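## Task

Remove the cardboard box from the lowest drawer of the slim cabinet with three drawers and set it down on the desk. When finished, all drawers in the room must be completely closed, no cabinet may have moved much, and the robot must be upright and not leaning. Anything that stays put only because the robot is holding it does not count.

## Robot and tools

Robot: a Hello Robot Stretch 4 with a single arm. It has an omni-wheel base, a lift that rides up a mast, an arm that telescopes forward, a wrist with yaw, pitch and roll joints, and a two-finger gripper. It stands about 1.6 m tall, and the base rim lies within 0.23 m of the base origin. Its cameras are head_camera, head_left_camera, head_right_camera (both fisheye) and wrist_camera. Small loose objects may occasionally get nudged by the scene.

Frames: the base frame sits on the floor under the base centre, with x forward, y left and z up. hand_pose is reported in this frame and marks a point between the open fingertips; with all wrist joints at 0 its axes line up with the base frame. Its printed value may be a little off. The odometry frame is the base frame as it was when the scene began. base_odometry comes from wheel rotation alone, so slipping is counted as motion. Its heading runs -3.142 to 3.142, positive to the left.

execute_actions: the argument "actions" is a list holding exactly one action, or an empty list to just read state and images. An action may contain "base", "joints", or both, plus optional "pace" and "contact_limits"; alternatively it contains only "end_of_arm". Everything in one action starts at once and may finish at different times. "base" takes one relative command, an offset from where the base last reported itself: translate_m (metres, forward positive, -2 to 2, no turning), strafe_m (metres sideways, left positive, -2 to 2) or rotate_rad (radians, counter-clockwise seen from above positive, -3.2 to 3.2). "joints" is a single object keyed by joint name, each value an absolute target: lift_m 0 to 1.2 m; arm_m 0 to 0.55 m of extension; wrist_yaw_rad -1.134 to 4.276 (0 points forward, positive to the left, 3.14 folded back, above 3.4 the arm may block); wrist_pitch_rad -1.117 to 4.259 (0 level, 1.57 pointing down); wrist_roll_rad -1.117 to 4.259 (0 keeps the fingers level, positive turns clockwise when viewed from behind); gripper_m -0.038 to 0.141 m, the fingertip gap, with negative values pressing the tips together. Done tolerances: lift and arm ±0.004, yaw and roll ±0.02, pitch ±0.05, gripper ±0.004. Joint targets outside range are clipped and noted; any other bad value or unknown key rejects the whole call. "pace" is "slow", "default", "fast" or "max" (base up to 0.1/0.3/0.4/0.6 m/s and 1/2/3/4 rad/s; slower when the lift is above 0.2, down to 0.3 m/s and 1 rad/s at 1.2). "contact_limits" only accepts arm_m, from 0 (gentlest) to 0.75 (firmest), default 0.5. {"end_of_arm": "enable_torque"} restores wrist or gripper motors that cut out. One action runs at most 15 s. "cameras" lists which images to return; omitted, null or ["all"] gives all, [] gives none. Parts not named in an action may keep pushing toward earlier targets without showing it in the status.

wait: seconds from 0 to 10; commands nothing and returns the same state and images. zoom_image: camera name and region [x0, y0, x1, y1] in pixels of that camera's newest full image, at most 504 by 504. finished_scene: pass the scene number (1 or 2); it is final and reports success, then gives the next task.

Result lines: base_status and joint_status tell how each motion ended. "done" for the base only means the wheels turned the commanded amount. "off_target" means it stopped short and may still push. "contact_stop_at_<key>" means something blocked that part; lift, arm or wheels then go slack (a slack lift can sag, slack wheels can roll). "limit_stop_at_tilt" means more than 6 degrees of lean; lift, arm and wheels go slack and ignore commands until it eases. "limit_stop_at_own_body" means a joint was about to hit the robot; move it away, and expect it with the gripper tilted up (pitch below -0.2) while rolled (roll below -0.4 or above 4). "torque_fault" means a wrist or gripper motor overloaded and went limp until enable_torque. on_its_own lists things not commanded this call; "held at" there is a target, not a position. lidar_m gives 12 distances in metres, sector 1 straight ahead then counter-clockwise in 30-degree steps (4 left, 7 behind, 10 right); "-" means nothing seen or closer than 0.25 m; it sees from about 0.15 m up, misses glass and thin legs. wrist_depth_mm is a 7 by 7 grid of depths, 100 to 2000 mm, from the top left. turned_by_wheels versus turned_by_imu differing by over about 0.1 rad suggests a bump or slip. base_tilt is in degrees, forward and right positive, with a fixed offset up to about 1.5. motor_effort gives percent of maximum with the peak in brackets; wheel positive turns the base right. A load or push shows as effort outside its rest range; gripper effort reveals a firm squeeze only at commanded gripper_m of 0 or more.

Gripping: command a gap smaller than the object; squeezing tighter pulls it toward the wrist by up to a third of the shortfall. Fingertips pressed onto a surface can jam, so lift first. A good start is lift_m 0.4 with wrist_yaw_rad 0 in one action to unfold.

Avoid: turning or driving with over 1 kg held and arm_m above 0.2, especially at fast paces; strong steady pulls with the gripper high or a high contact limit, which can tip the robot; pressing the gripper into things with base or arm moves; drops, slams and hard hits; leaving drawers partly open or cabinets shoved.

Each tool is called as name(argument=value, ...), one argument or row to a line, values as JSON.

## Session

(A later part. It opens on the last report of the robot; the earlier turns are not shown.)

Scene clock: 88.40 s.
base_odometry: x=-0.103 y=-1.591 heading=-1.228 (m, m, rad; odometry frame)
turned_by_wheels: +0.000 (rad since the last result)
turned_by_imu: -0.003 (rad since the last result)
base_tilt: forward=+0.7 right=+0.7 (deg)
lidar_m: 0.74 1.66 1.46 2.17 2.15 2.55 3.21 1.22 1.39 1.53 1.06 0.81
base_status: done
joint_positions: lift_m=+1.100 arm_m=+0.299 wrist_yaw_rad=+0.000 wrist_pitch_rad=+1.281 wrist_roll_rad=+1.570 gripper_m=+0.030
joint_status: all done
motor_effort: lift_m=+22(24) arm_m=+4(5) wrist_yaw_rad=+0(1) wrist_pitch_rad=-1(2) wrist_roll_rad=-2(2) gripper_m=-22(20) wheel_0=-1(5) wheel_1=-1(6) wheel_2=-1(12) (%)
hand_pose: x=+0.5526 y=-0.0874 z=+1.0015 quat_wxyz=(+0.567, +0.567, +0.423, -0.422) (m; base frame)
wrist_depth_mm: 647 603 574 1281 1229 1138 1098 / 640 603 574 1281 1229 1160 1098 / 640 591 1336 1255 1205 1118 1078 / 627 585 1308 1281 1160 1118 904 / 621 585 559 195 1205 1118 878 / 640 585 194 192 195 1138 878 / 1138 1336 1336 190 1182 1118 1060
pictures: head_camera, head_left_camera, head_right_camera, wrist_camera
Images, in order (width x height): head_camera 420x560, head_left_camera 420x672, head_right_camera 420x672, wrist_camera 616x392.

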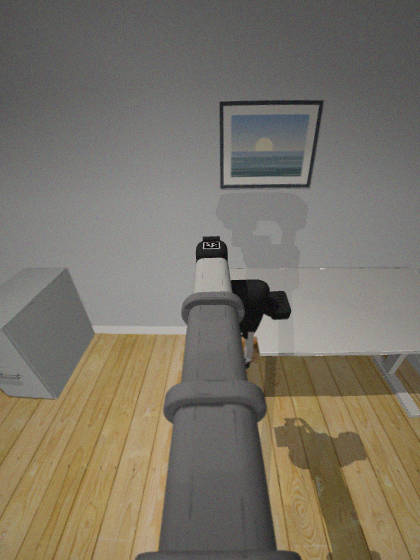

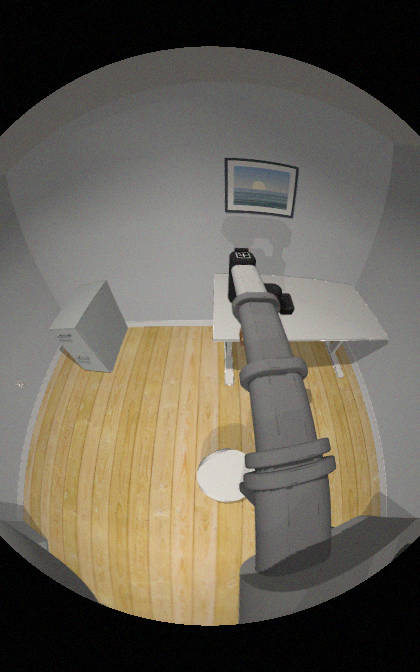

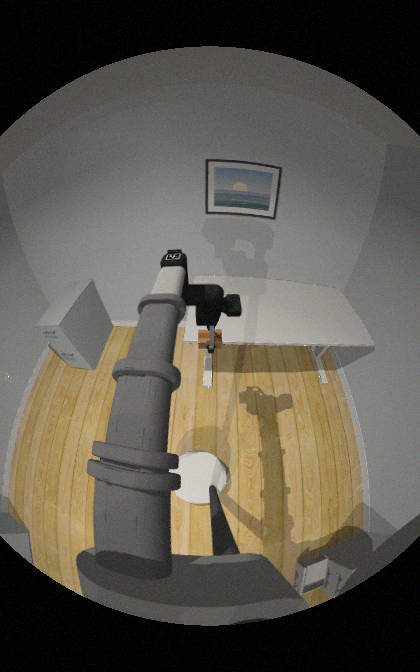

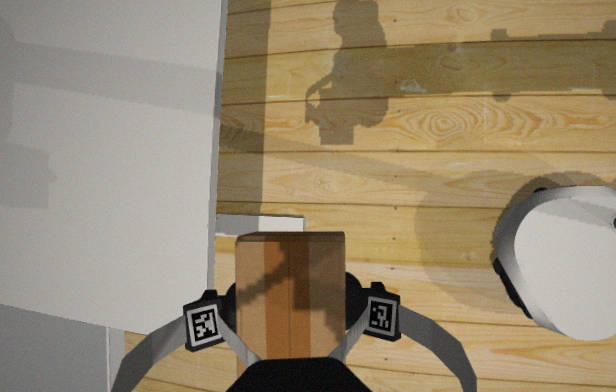

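execute_actions(
  actions=[
    {"base":{"strafe_m":-0.2},"joints":{"arm_m":0.53,"lift_m":0.95}},
  ],
  cameras=[],
)

execute_actions(
  actions=[
    {"base":{"translate_m":0.15},"joints":{"lift_m":0.87}},
  ],
  cameras=["wrist_camera","head_right_camera"],
)

Scene clock: 93.17 s.
base_odometry: x=-0.291 y=-1.658 heading=-1.229 (m, m, rad; odometry frame)
turned_by_wheels: +0.000 (rad since the last result)
turned_by_imu: +0.000 (rad since the last result)
base_tilt: forward=+0.7 right=+0.8 (deg)
lidar_m: 0.75 0.81 1.64 2.39 2.31 2.81 3.21 1.13 1.37 1.32 1.04 0.79
base_status: done
joint_positions: lift_m=+0.950 arm_m=+0.529 wrist_yaw_rad=+0.000 wrist_pitch_rad=+1.281 wrist_roll_rad=+1.570 gripper_m=+0.030
joint_status: all done
motor_effort: lift_m=+14(20) arm_m=+5(5) wrist_yaw_rad=-1(1) wrist_pitch_rad=-3(1) wrist_roll_rad=-2(2) gripper_m=-20(20) wheel_0=-1(8) wheel_1=+2(8) wheel_2=-1(0) (%)
hand_pose: x=+0.7825 y=-0.0874 z=+0.8521 quat_wxyz=(+0.567, +0.567, +0.423, -0.422) (m; base frame)
wrist_depth_mm: 455 421 389 364 1060 991 960 / 452 418 384 364 1060 1008 946 / 442 413 384 362 1060 991 931 / 442 413 382 359 1060 976 931 / 439 407 382 195 1042 991 946 / 439 404 195 192 195 976 931 / 436 394 370 190 1042 960 931
pictures: none
No camera images: the call's "cameras" was empty. Leave "cameras" out to get every camera's image.

Scene clock: 95.00 s.
base_odometry: x=-0.241 y=-1.800 heading=-1.228 (m, m, rad; odometry frame)
turned_by_wheels: +0.000 (rad since the last result)
turned_by_imu: +0.000 (rad since the last result)
base_tilt: forward=+0.7 right=+0.7 (deg)
lidar_m: 0.60 0.62 1.55 2.39 2.40 2.80 3.35 1.22 1.40 1.34 0.85 0.63
base_status: done
joint_positions: lift_m=+0.870 arm_m=+0.529 wrist_yaw_rad=+0.000 wrist_pitch_rad=+1.281 wrist_roll_rad=+1.570 gripper_m=+0.030
joint_status: all done
motor_effort: lift_m=+14(15) arm_m=+5(4) wrist_yaw_rad=+0(0) wrist_pitch_rad=+0(1) wrist_roll_rad=-3(2) gripper_m=-22(19) wheel_0=+0(6) wheel_1=+2(5) wheel_2=+2(5) (%)
hand_pose: x=+0.7826 y=-0.0874 z=+0.7721 quat_wxyz=(+0.567, +0.567, +0.423, -0.422) (m; base frame)
wrist_depth_mm: 349 320 300 279 263 248 239 / 345 319 296 278 262 247 554 / 342 317 294 277 260 246 549 / 336 312 293 274 260 245 544 / 336 314 293 194 257 243 544 / 334 310 195 192 195 243 539 / 334 303 286 190 254 236 234
pictures: head_right_camera, wrist_camera
Images, in order (width x height): head_right_camera 420x672, wrist_camera 616x392.

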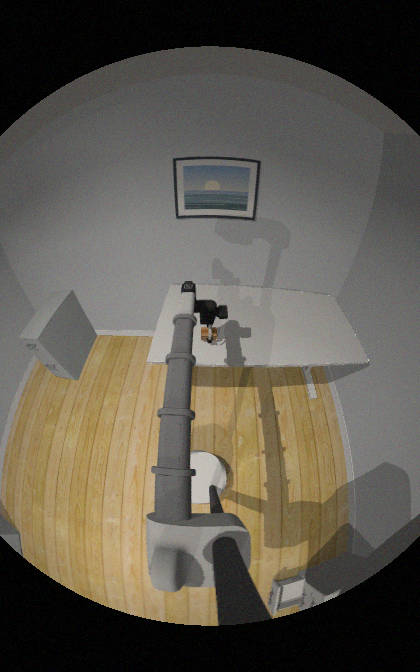

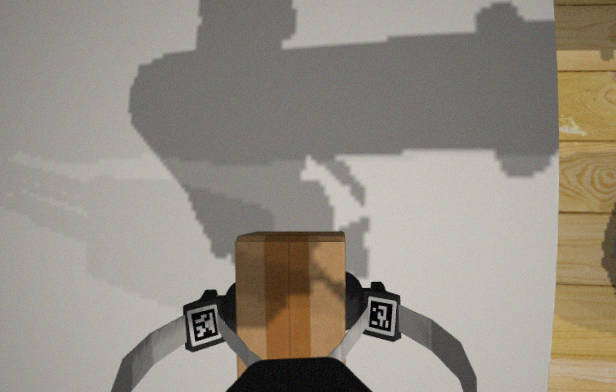

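execute_actions(
  actions=[
    {"joints":{"lift_m":0.848},"pace":"slow"},
  ],
  cameras=[],
)

execute_actions(
  actions=[
    {"joints":{"gripper_m":0.1}},
  ],
  cameras=[],
)

execute_actions(
  actions=[
    {"joints":{"lift_m":0.95}},
  ],
  cameras=["wrist_camera"],
)

execute_actions(
  actions=[
    {"base":{"translate_m":-1.05},"joints":{"arm_m":0.12},"pace":"fast"},
  ],
  cameras=["head_camera"],
)

execute_actions(
  actions=[
    {"base":{"rotate_rad":-1.571},"joints":{"lift_m":0.5,"wrist_pitch_rad":0.5,"wrist_roll_rad":0,"gripper_m":-0.01}},
  ],
  cameras=[],
)

execute_actions(
  actions=[
    {"base":{"translate_m":0.2},"joints":{"lift_m":0.13},"pace":"fast"},
  ],
  cameras=["head_camera","wrist_camera"],
)

Scene clock: 101.47 s.
base_odometry: x=-0.241 y=-1.800 heading=-1.228 (m, m, rad; odometry frame)
turned_by_wheels: +0.000 (rad since the last result)
turned_by_imu: +0.000 (rad since the last result)
base_tilt: forward=+0.7 right=+0.7 (deg)
lidar_m: 0.59 0.64 1.57 2.38 2.41 2.81 3.37 1.25 1.41 1.31 0.84 0.62
base_status: not commanded
joint_positions: lift_m=+0.848 arm_m=+0.529 wrist_yaw_rad=+0.000 wrist_pitch_rad=+1.281 wrist_roll_rad=+1.570 gripper_m=+0.030
joint_status: all done
motor_effort: lift_m=+14(14) arm_m=+5(5) wrist_yaw_rad=+0(1) wrist_pitch_rad=-1(2) wrist_roll_rad=-2(2) gripper_m=-21(22) wheel_0=+0(0) wheel_1=+2(2) wheel_2=+2(2) (%)
hand_pose: x=+0.7826 y=-0.0874 z=+0.7501 quat_wxyz=(+0.567, +0.567, +0.423, -0.422) (m; base frame)
wrist_depth_mm: 317 296 274 257 242 227 218 / 315 293 271 256 241 226 216 / 312 291 270 255 239 225 216 / 310 290 270 253 238 224 216 / 309 287 267 194 237 223 214 / 306 287 195 192 195 221 214 / 307 278 262 190 234 217 213
pictures: none
No camera images: the call's "cameras" was empty. Leave "cameras" out to get every camera's image.

Scene clock: 103.00 s.
base_odometry: x=-0.241 y=-1.800 heading=-1.228 (m, m, rad; odometry frame)
turned_by_wheels: +0.000 (rad since the last result)
turned_by_imu: +0.000 (rad since the last result)
base_tilt: forward=+0.7 right=+0.7 (deg)
lidar_m: 0.60 0.65 1.59 2.37 2.41 2.77 3.36 1.26 1.38 1.34 0.82 0.61
base_status: not commanded
joint_positions: lift_m=+0.848 arm_m=+0.529 wrist_yaw_rad=+0.001 wrist_pitch_rad=+1.277 wrist_roll_rad=+1.570 gripper_m=+0.100
joint_status: all done
motor_effort: lift_m=+14(14) arm_m=+5(5) wrist_yaw_rad=-2(2) wrist_pitch_rad=+10(11) wrist_roll_rad=-2(1) gripper_m=-2(21) wheel_0=+0(0) wheel_1=+2(2) wheel_2=+2(2) (%)
hand_pose: x=+0.7838 y=-0.0874 z=+0.7504 quat_wxyz=(+0.568, +0.568, +0.422, -0.421) (m; base frame)
wrist_depth_mm: 325 300 277 259 243 229 - / 322 298 276 259 242 227 217 / 319 297 273 257 241 227 217 / 315 293 272 255 240 225 216 / 315 293 270 206 239 224 214 / 314 290 209 203 212 224 214 / 314 289 270 158 236 220 213
pictures: none
No camera images: the call's "cameras" was empty. Leave "cameras" out to get every camera's image.

Scene clock: 104.43 s.
base_odometry: x=-0.241 y=-1.800 heading=-1.228 (m, m, rad; odometry frame)
turned_by_wheels: +0.000 (rad since the last result)
turned_by_imu: +0.000 (rad since the last result)
base_tilt: forward=+0.7 right=+0.7 (deg)
lidar_m: 0.61 0.66 1.56 2.39 2.44 2.82 3.37 1.27 1.37 1.34 0.85 0.65
base_status: not commanded
joint_positions: lift_m=+0.950 arm_m=+0.529 wrist_yaw_rad=+0.000 wrist_pitch_rad=+1.280 wrist_roll_rad=+1.570 gripper_m=+0.100
joint_status: all done
motor_effort: lift_m=+21(22) arm_m=+4(5) wrist_yaw_rad=-1(2) wrist_pitch_rad=+2(10) wrist_roll_rad=-2(1) gripper_m=-2(3) wheel_0=+0(0) wheel_1=+2(2) wheel_2=+2(2) (%)
hand_pose: x=+0.7828 y=-0.0874 z=+0.8515 quat_wxyz=(+0.567, +0.567, +0.423, -0.422) (m; base frame)
wrist_depth_mm: 452 418 389 364 343 322 946 / 449 418 384 359 340 322 946 / 445 418 384 359 340 320 946 / 445 410 382 357 338 319 960 / 439 407 384 303 332 320 931 / 436 407 368 301 199 317 931 / 436 404 377 151 332 312 931
pictures: wrist_camera
Images, in order (width x height): wrist_camera 616x392.

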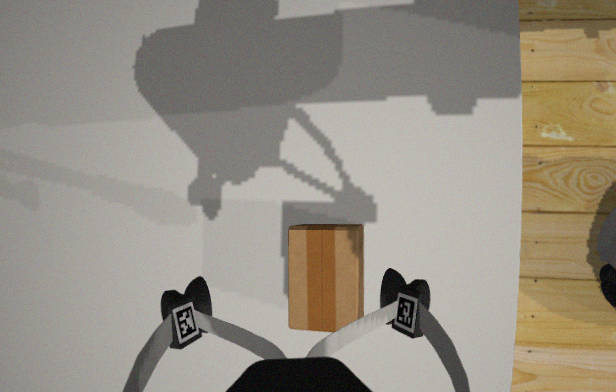

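Scene clock: 108.70 s.
base_odometry: x=-0.593 y=-0.811 heading=-1.228 (m, m, rad; odometry frame)
turned_by_wheels: +0.000 (rad since the last result)
turned_by_imu: +0.003 (rad since the last result)
base_tilt: forward=+0.7 right=+0.7 (deg)
lidar_m: 1.65 2.26 2.51 2.00 2.05 2.36 2.27 1.83 0.59 0.56 1.39 1.72
base_status: done
joint_positions: lift_m=+0.950 arm_m=+0.121 wrist_yaw_rad=+0.000 wrist_pitch_rad=+1.281 wrist_roll_rad=+1.570 gripper_m=+0.100
joint_status: all done
motor_effort: lift_m=+21(22) arm_m=-5(5) wrist_yaw_rad=+1(1) wrist_pitch_rad=-1(1) wrist_roll_rad=-2(2) gripper_m=-2(1) wheel_0=+1(5) wheel_1=+0(5) wheel_2=-1(11) (%)
hand_pose: x=+0.3742 y=-0.0874 z=+0.8515 quat_wxyz=(+0.567, +0.567, +0.423, -0.422) (m; base frame)
wrist_depth_mm: 1397 1308 1229 1118 1060 991 891 / 1397 1308 1205 1118 1060 1008 960 / 1397 1308 1205 1118 1078 991 931 / 1397 1281 1182 1098 1060 976 768 / 1366 1281 1182 1098 1042 778 741 / 1336 1281 1138 1098 200 788 732 / 1336 1255 1160 151 1042 976 741
pictures: head_camera
Images, in order (width x height): head_camera 420x560.

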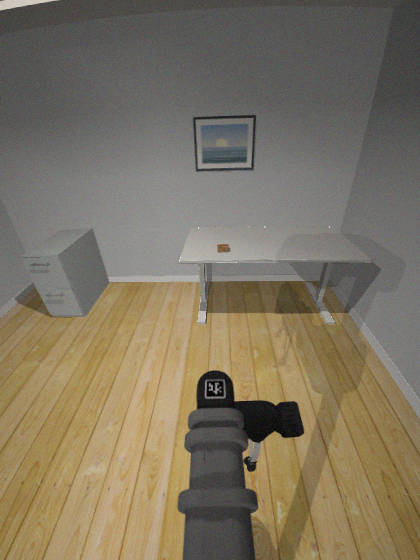

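Scene clock: 111.47 s.
base_odometry: x=-0.593 y=-0.811 heading=-2.799 (m, m, rad; odometry frame)
turned_by_wheels: -1.571 (rad since the last result)
turned_by_imu: -1.600 (rad since the last result)
base_tilt: forward=+0.7 right=+0.7 (deg)
lidar_m: 0.57 1.37 1.71 1.64 2.27 2.50 1.98 2.05 2.36 2.26 1.83 0.57
base_status: done
joint_positions: lift_m=+0.500 arm_m=+0.121 wrist_yaw_rad=+0.000 wrist_pitch_rad=+0.502 wrist_roll_rad=+0.000 gripper_m=-0.010
joint_status: all done
motor_effort: lift_m=+14(20) arm_m=-5(4) wrist_yaw_rad=+0(0) wrist_pitch_rad=-4(7) wrist_roll_rad=-3(7) gripper_m=-13(15) wheel_0=+1(6) wheel_1=+0(7) wheel_2=-2(4) (%)
hand_pose: x=+0.5446 y=-0.0874 z=+0.5397 quat_wxyz=(+0.969, +0.000, +0.248, +0.000) (m; base frame)
wrist_depth_mm: 878 866 866 866 878 854 854 / 931 931 917 917 904 904 917 / 991 1025 1008 621 559 569 960 / 1118 1078 1078 449 445 445 445 / 1138 1138 1118 492 480 469 480 / 960 946 976 199 517 525 539 / 809 788 180 186 539 574 778
pictures: none
No camera images: the call's "cameras" was empty. Leave "cameras" out to get every camera's image.

Scene clock: 113.47 s.
base_odometry: x=-0.782 y=-0.878 heading=-2.799 (m, m, rad; odometry frame)
turned_by_wheels: +0.000 (rad since the last result)
turned_by_imu: +0.000 (rad since the last result)
base_tilt: forward=+0.7 right=+0.7 (deg)
lidar_m: 0.55 1.17 1.64 1.64 1.76 2.59 2.20 2.25 2.38 2.27 0.45 0.37
base_status: done
joint_positions: lift_m=+0.130 arm_m=+0.121 wrist_yaw_rad=+0.000 wrist_pitch_rad=+0.502 wrist_roll_rad=+0.000 gripper_m=-0.010
joint_status: all done
motor_effort: lift_m=+14(14) arm_m=-5(5) wrist_yaw_rad=-1(0) wrist_pitch_rad=-5(6) wrist_roll_rad=-3(3) gripper_m=-12(12) wheel_0=+0(7) wheel_1=-1(7) wheel_2=+0(9) (%)
hand_pose: x=+0.5446 y=-0.0874 z=+0.1697 quat_wxyz=(+0.969, +0.000, +0.248, +0.000) (m; base frame)
wrist_depth_mm: 683 683 691 174 173 172 - / 732 732 732 185 184 183 182 / 778 778 768 199 198 195 191 / 723 723 732 215 214 213 213 / 554 554 554 267 413 407 402 / 442 445 449 199 364 355 353 / 379 368 180 186 291 301 304
pictures: head_camera, wrist_camera
Images, in order (width x height): head_camera 420x560, wrist_camera 616x392.

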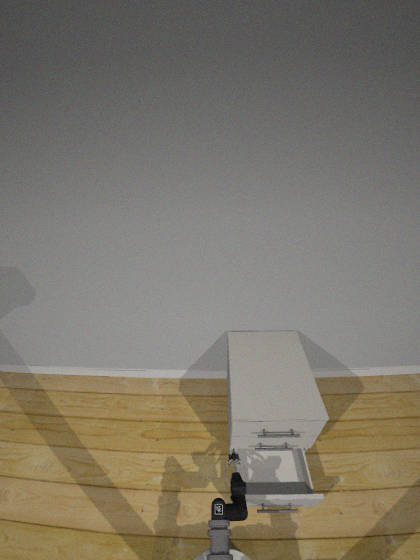

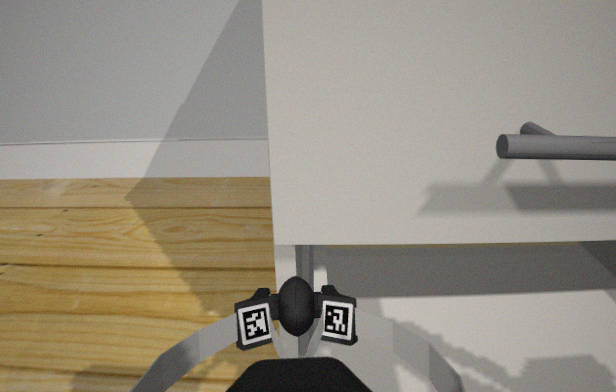

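execute_actions(
  actions=[
    {"joints":{"lift_m":0.3}},
  ],
  cameras=[],
)

execute_actions(
  actions=[
    {"base":{"translate_m":-0.3}},
  ],
  cameras=[],
)

execute_actions(
  actions=[
    {"base":{"strafe_m":-0.18},"joints":{"lift_m":0.133}},
  ],
  cameras=["head_camera","wrist_camera"],
)

Scene clock: 118.13 s.
base_odometry: x=-0.782 y=-0.878 heading=-2.799 (m, m, rad; odometry frame)
turned_by_wheels: +0.000 (rad since the last result)
turned_by_imu: +0.000 (rad since the last result)
base_tilt: forward=+0.6 right=+0.6 (deg)
lidar_m: 0.50 1.18 1.64 1.65 1.75 2.58 2.19 2.26 2.36 2.25 0.49 0.37
base_status: not commanded
joint_positions: lift_m=+0.300 arm_m=+0.121 wrist_yaw_rad=+0.000 wrist_pitch_rad=+0.502 wrist_roll_rad=+0.000 gripper_m=-0.010
joint_status: all done
motor_effort: lift_m=+22(22) arm_m=-5(5) wrist_yaw_rad=+0(0) wrist_pitch_rad=-4(5) wrist_roll_rad=-3(2) gripper_m=-14(12) wheel_0=+0(0) wheel_1=-1(1) wheel_2=+0(0) (%)
hand_pose: x=+0.5446 y=-0.0874 z=+0.3391 quat_wxyz=(+0.969, +0.000, +0.248, +0.000) (m; base frame)
wrist_depth_mm: 683 691 683 174 174 173 - / 732 732 723 186 185 184 183 / 778 788 788 200 199 195 195 / 854 854 854 215 214 213 213 / 842 842 854 234 232 232 232 / 668 676 676 198 250 256 257 / 574 559 179 186 271 262 274
pictures: none
No camera images: the call's "cameras" was empty. Leave "cameras" out to get every camera's image.

Scene clock: 120.60 s.
base_odometry: x=-0.499 y=-0.777 heading=-2.800 (m, m, rad; odometry frame)
turned_by_wheels: +0.000 (rad since the last result)
turned_by_imu: +0.001 (rad since the last result)
base_tilt: forward=+0.7 right=+0.7 (deg)
lidar_m: 0.67 1.48 1.68 1.65 2.21 2.42 1.88 1.94 2.36 2.26 1.98 0.64
base_status: done
joint_positions: lift_m=+0.300 arm_m=+0.121 wrist_yaw_rad=+0.000 wrist_pitch_rad=+0.502 wrist_roll_rad=+0.000 gripper_m=-0.010
joint_status: not commanded
motor_effort: lift_m=+21(22) arm_m=-4(5) wrist_yaw_rad=+0(0) wrist_pitch_rad=-5(4) wrist_roll_rad=-2(2) gripper_m=-12(16) wheel_0=+0(4) wheel_1=+0(6) wheel_2=-1(8) (%)
hand_pose: x=+0.5446 y=-0.0874 z=+0.3391 quat_wxyz=(+0.969, +0.000, +0.248, +0.000) (m; base frame)
wrist_depth_mm: 960 946 976 452 449 449 449 / 1025 1025 1025 488 480 466 473 / 1098 1118 1118 525 512 512 517 / 1098 1118 1098 564 554 554 976 / 831 854 842 741 732 668 820 / 668 676 683 199 591 585 484 / 580 564 180 186 404 413 418
pictures: none
No camera images: the call's "cameras" was empty. Leave "cameras" out to get every camera's image.

Scene clock: 122.47 s.
base_odometry: x=-0.560 y=-0.608 heading=-2.800 (m, m, rad; odometry frame)
turned_by_wheels: +0.000 (rad since the last result)
turned_by_imu: +0.000 (rad since the last result)
base_tilt: forward=+0.7 right=+0.7 (deg)
lidar_m: 0.61 1.48 1.89 1.83 2.38 2.41 1.86 1.94 2.16 2.09 1.96 0.65
base_status: done
joint_positions: lift_m=+0.133 arm_m=+0.121 wrist_yaw_rad=+0.000 wrist_pitch_rad=+0.502 wrist_roll_rad=+0.000 gripper_m=-0.010
joint_status: all done
motor_effort: lift_m=+14(20) arm_m=-4(5) wrist_yaw_rad=+0(0) wrist_pitch_rad=-5(6) wrist_roll_rad=-2(2) gripper_m=-12(14) wheel_0=-1(7) wheel_1=+1(8) wheel_2=+0(1) (%)
hand_pose: x=+0.5446 y=-0.0874 z=+0.1727 quat_wxyz=(+0.969, +0.000, +0.248, +0.000) (m; base frame)
wrist_depth_mm: 960 931 445 445 445 946 976 / 1025 976 477 473 473 1008 1008 / 1060 1078 627 699 634 976 1042 / 741 325 322 322 322 320 723 / 559 340 342 340 336 336 549 / 445 415 357 198 362 407 439 / 382 375 180 186 362 375 373
pictures: head_camera, wrist_camera
Images, in order (width x height): head_camera 420x560, wrist_camera 616x392.

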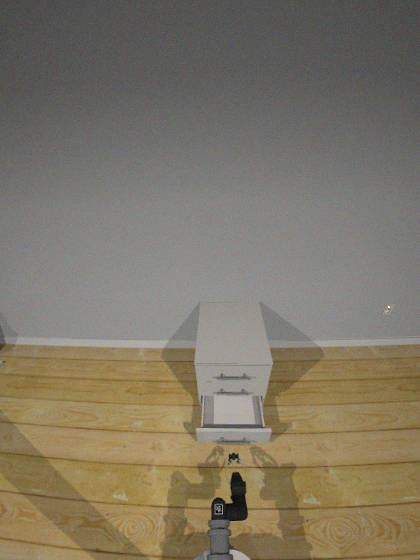

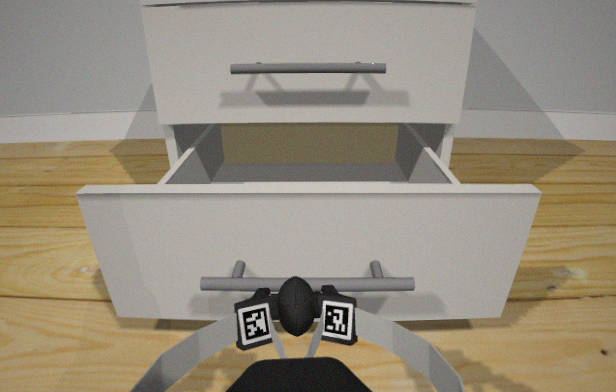

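execute_actions(
  actions=[
    {"joints":{"arm_m":0.2,"lift_m":0.138}},
  ],
  cameras=["wrist_camera"],
)

execute_actions(
  actions=[
    {"joints":{"arm_m":0.5},"pace":"slow","contact_limits":{"arm_m":0.1}},
  ],
  cameras=["wrist_camera"],
)

Scene clock: 125.93 s.
base_odometry: x=-0.560 y=-0.608 heading=-2.800 (m, m, rad; odometry frame)
turned_by_wheels: +0.000 (rad since the last result)
turned_by_imu: +0.000 (rad since the last result)
base_tilt: forward=+0.7 right=+0.7 (deg)
lidar_m: 0.62 1.49 1.89 1.83 2.37 2.41 1.86 1.94 2.20 2.08 1.94 0.66
base_status: not commanded
joint_positions: lift_m=+0.138 arm_m=+0.199 wrist_yaw_rad=+0.000 wrist_pitch_rad=+0.502 wrist_roll_rad=+0.000 gripper_m=-0.010
joint_status: all done
motor_effort: lift_m=+22(22) arm_m=+5(6) wrist_yaw_rad=+0(0) wrist_pitch_rad=-5(5) wrist_roll_rad=-2(2) gripper_m=-13(15) wheel_0=-1(1) wheel_1=+1(1) wheel_2=+0(0) (%)
hand_pose: x=+0.6229 y=-0.0874 z=+0.1771 quat_wxyz=(+0.969, +0.000, +0.248, +0.000) (m; base frame)
wrist_depth_mm: 878 373 373 370 373 370 878 / 931 407 392 392 389 399 931 / 991 931 427 430 430 517 991 / 741 699 569 597 569 691 732 / 251 252 252 251 250 249 248 / 277 268 257 198 258 265 266 / 373 291 180 186 244 290 301
pictures: wrist_camera
Images, in order (width x height): wrist_camera 616x392.

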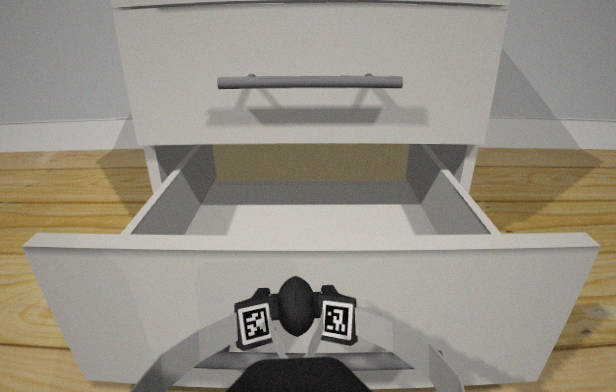

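Scene clock: 129.23 s.
base_odometry: x=-0.559 y=-0.608 heading=-2.799 (m, m, rad; odometry frame)
turned_by_wheels: +0.000 (rad since the last result)
turned_by_imu: +0.000 (rad since the last result)
base_tilt: forward=+0.6 right=+0.7 (deg)
lidar_m: 0.82 1.48 1.88 1.83 2.36 2.41 1.85 1.93 2.18 2.09 1.96 0.89
base_status: not commanded
joint_positions: lift_m=+0.138 arm_m=+0.435 wrist_yaw_rad=-0.003 wrist_pitch_rad=+0.504 wrist_roll_rad=+0.000 gripper_m=-0.010
joint_status: arm_m contact_stop (moved +0.236 of +0.301)
on_its_own: arm_m is slack since a contact_stop (your +0.500 is given up)
motor_effort: lift_m=+20(22) arm_m=+0(12) wrist_yaw_rad=+8(19) wrist_pitch_rad=-11(27) wrist_roll_rad=-2(2) gripper_m=-10(14) wheel_0=+3(3) wheel_1=+3(3) wheel_2=-4(7) (%)
contact_limits: arm_m 0.1
hand_pose: x=+0.8581 y=-0.0881 z=+0.1767 quat_wxyz=(+0.968, +0.000, +0.249, -0.001) (m; base frame)
wrist_depth_mm: 162 162 163 163 162 162 - / 172 173 173 173 173 172 172 / 186 184 184 183 183 183 186 / 202 202 202 201 201 202 201 / 220 220 218 219 219 219 220 / 244 242 231 204 236 242 243 / 276 264 180 184 232 263 266
pictures: wrist_camera
Images, in order (width x height): wrist_camera 616x392.

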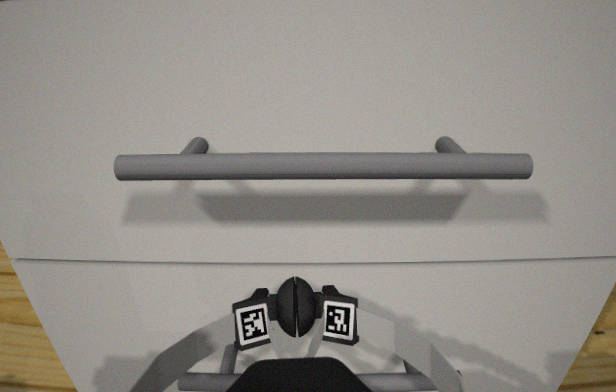

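execute_actions(
  actions=[
    {"joints":{"arm_m":0.25}},
  ],
  cameras=["wrist_camera","head_camera"],
)

Scene clock: 132.30 s.
base_odometry: x=-0.559 y=-0.608 heading=-2.799 (m, m, rad; odometry frame)
turned_by_wheels: +0.000 (rad since the last result)
turned_by_imu: +0.000 (rad since the last result)
base_tilt: forward=+0.7 right=+0.7 (deg)
lidar_m: 0.83 1.45 1.88 1.86 2.37 2.41 1.87 1.94 2.18 2.07 1.97 0.90
base_status: not commanded
joint_positions: lift_m=+0.138 arm_m=+0.251 wrist_yaw_rad=+0.000 wrist_pitch_rad=+0.502 wrist_roll_rad=+0.000 gripper_m=-0.010
joint_status: all done
motor_effort: lift_m=+20(20) arm_m=-5(5) wrist_yaw_rad=+1(7) wrist_pitch_rad=-4(11) wrist_roll_rad=-2(2) gripper_m=-13(14) wheel_0=+2(3) wheel_1=+3(3) wheel_2=-1(4) (%)
hand_pose: x=+0.6747 y=-0.0874 z=+0.1773 quat_wxyz=(+0.969, +0.000, +0.248, +0.000) (m; base frame)
wrist_depth_mm: 831 332 330 329 329 329 842 / 891 351 349 342 343 351 878 / 931 384 377 377 377 379 917 / 750 427 407 407 410 421 732 / 564 535 439 449 439 512 559 / 449 455 455 199 455 449 445 / 384 377 179 187 366 382 382
pictures: head_camera, wrist_camera
Images, in order (width x height): head_camera 420x560, wrist_camera 616x392.

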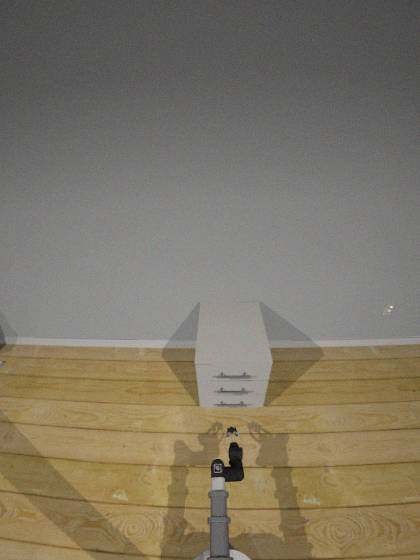

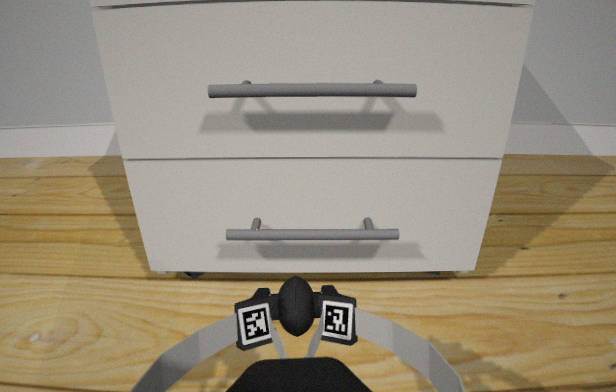

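finished_scene(
  scene=2,
)

The scene is finished: the task was done.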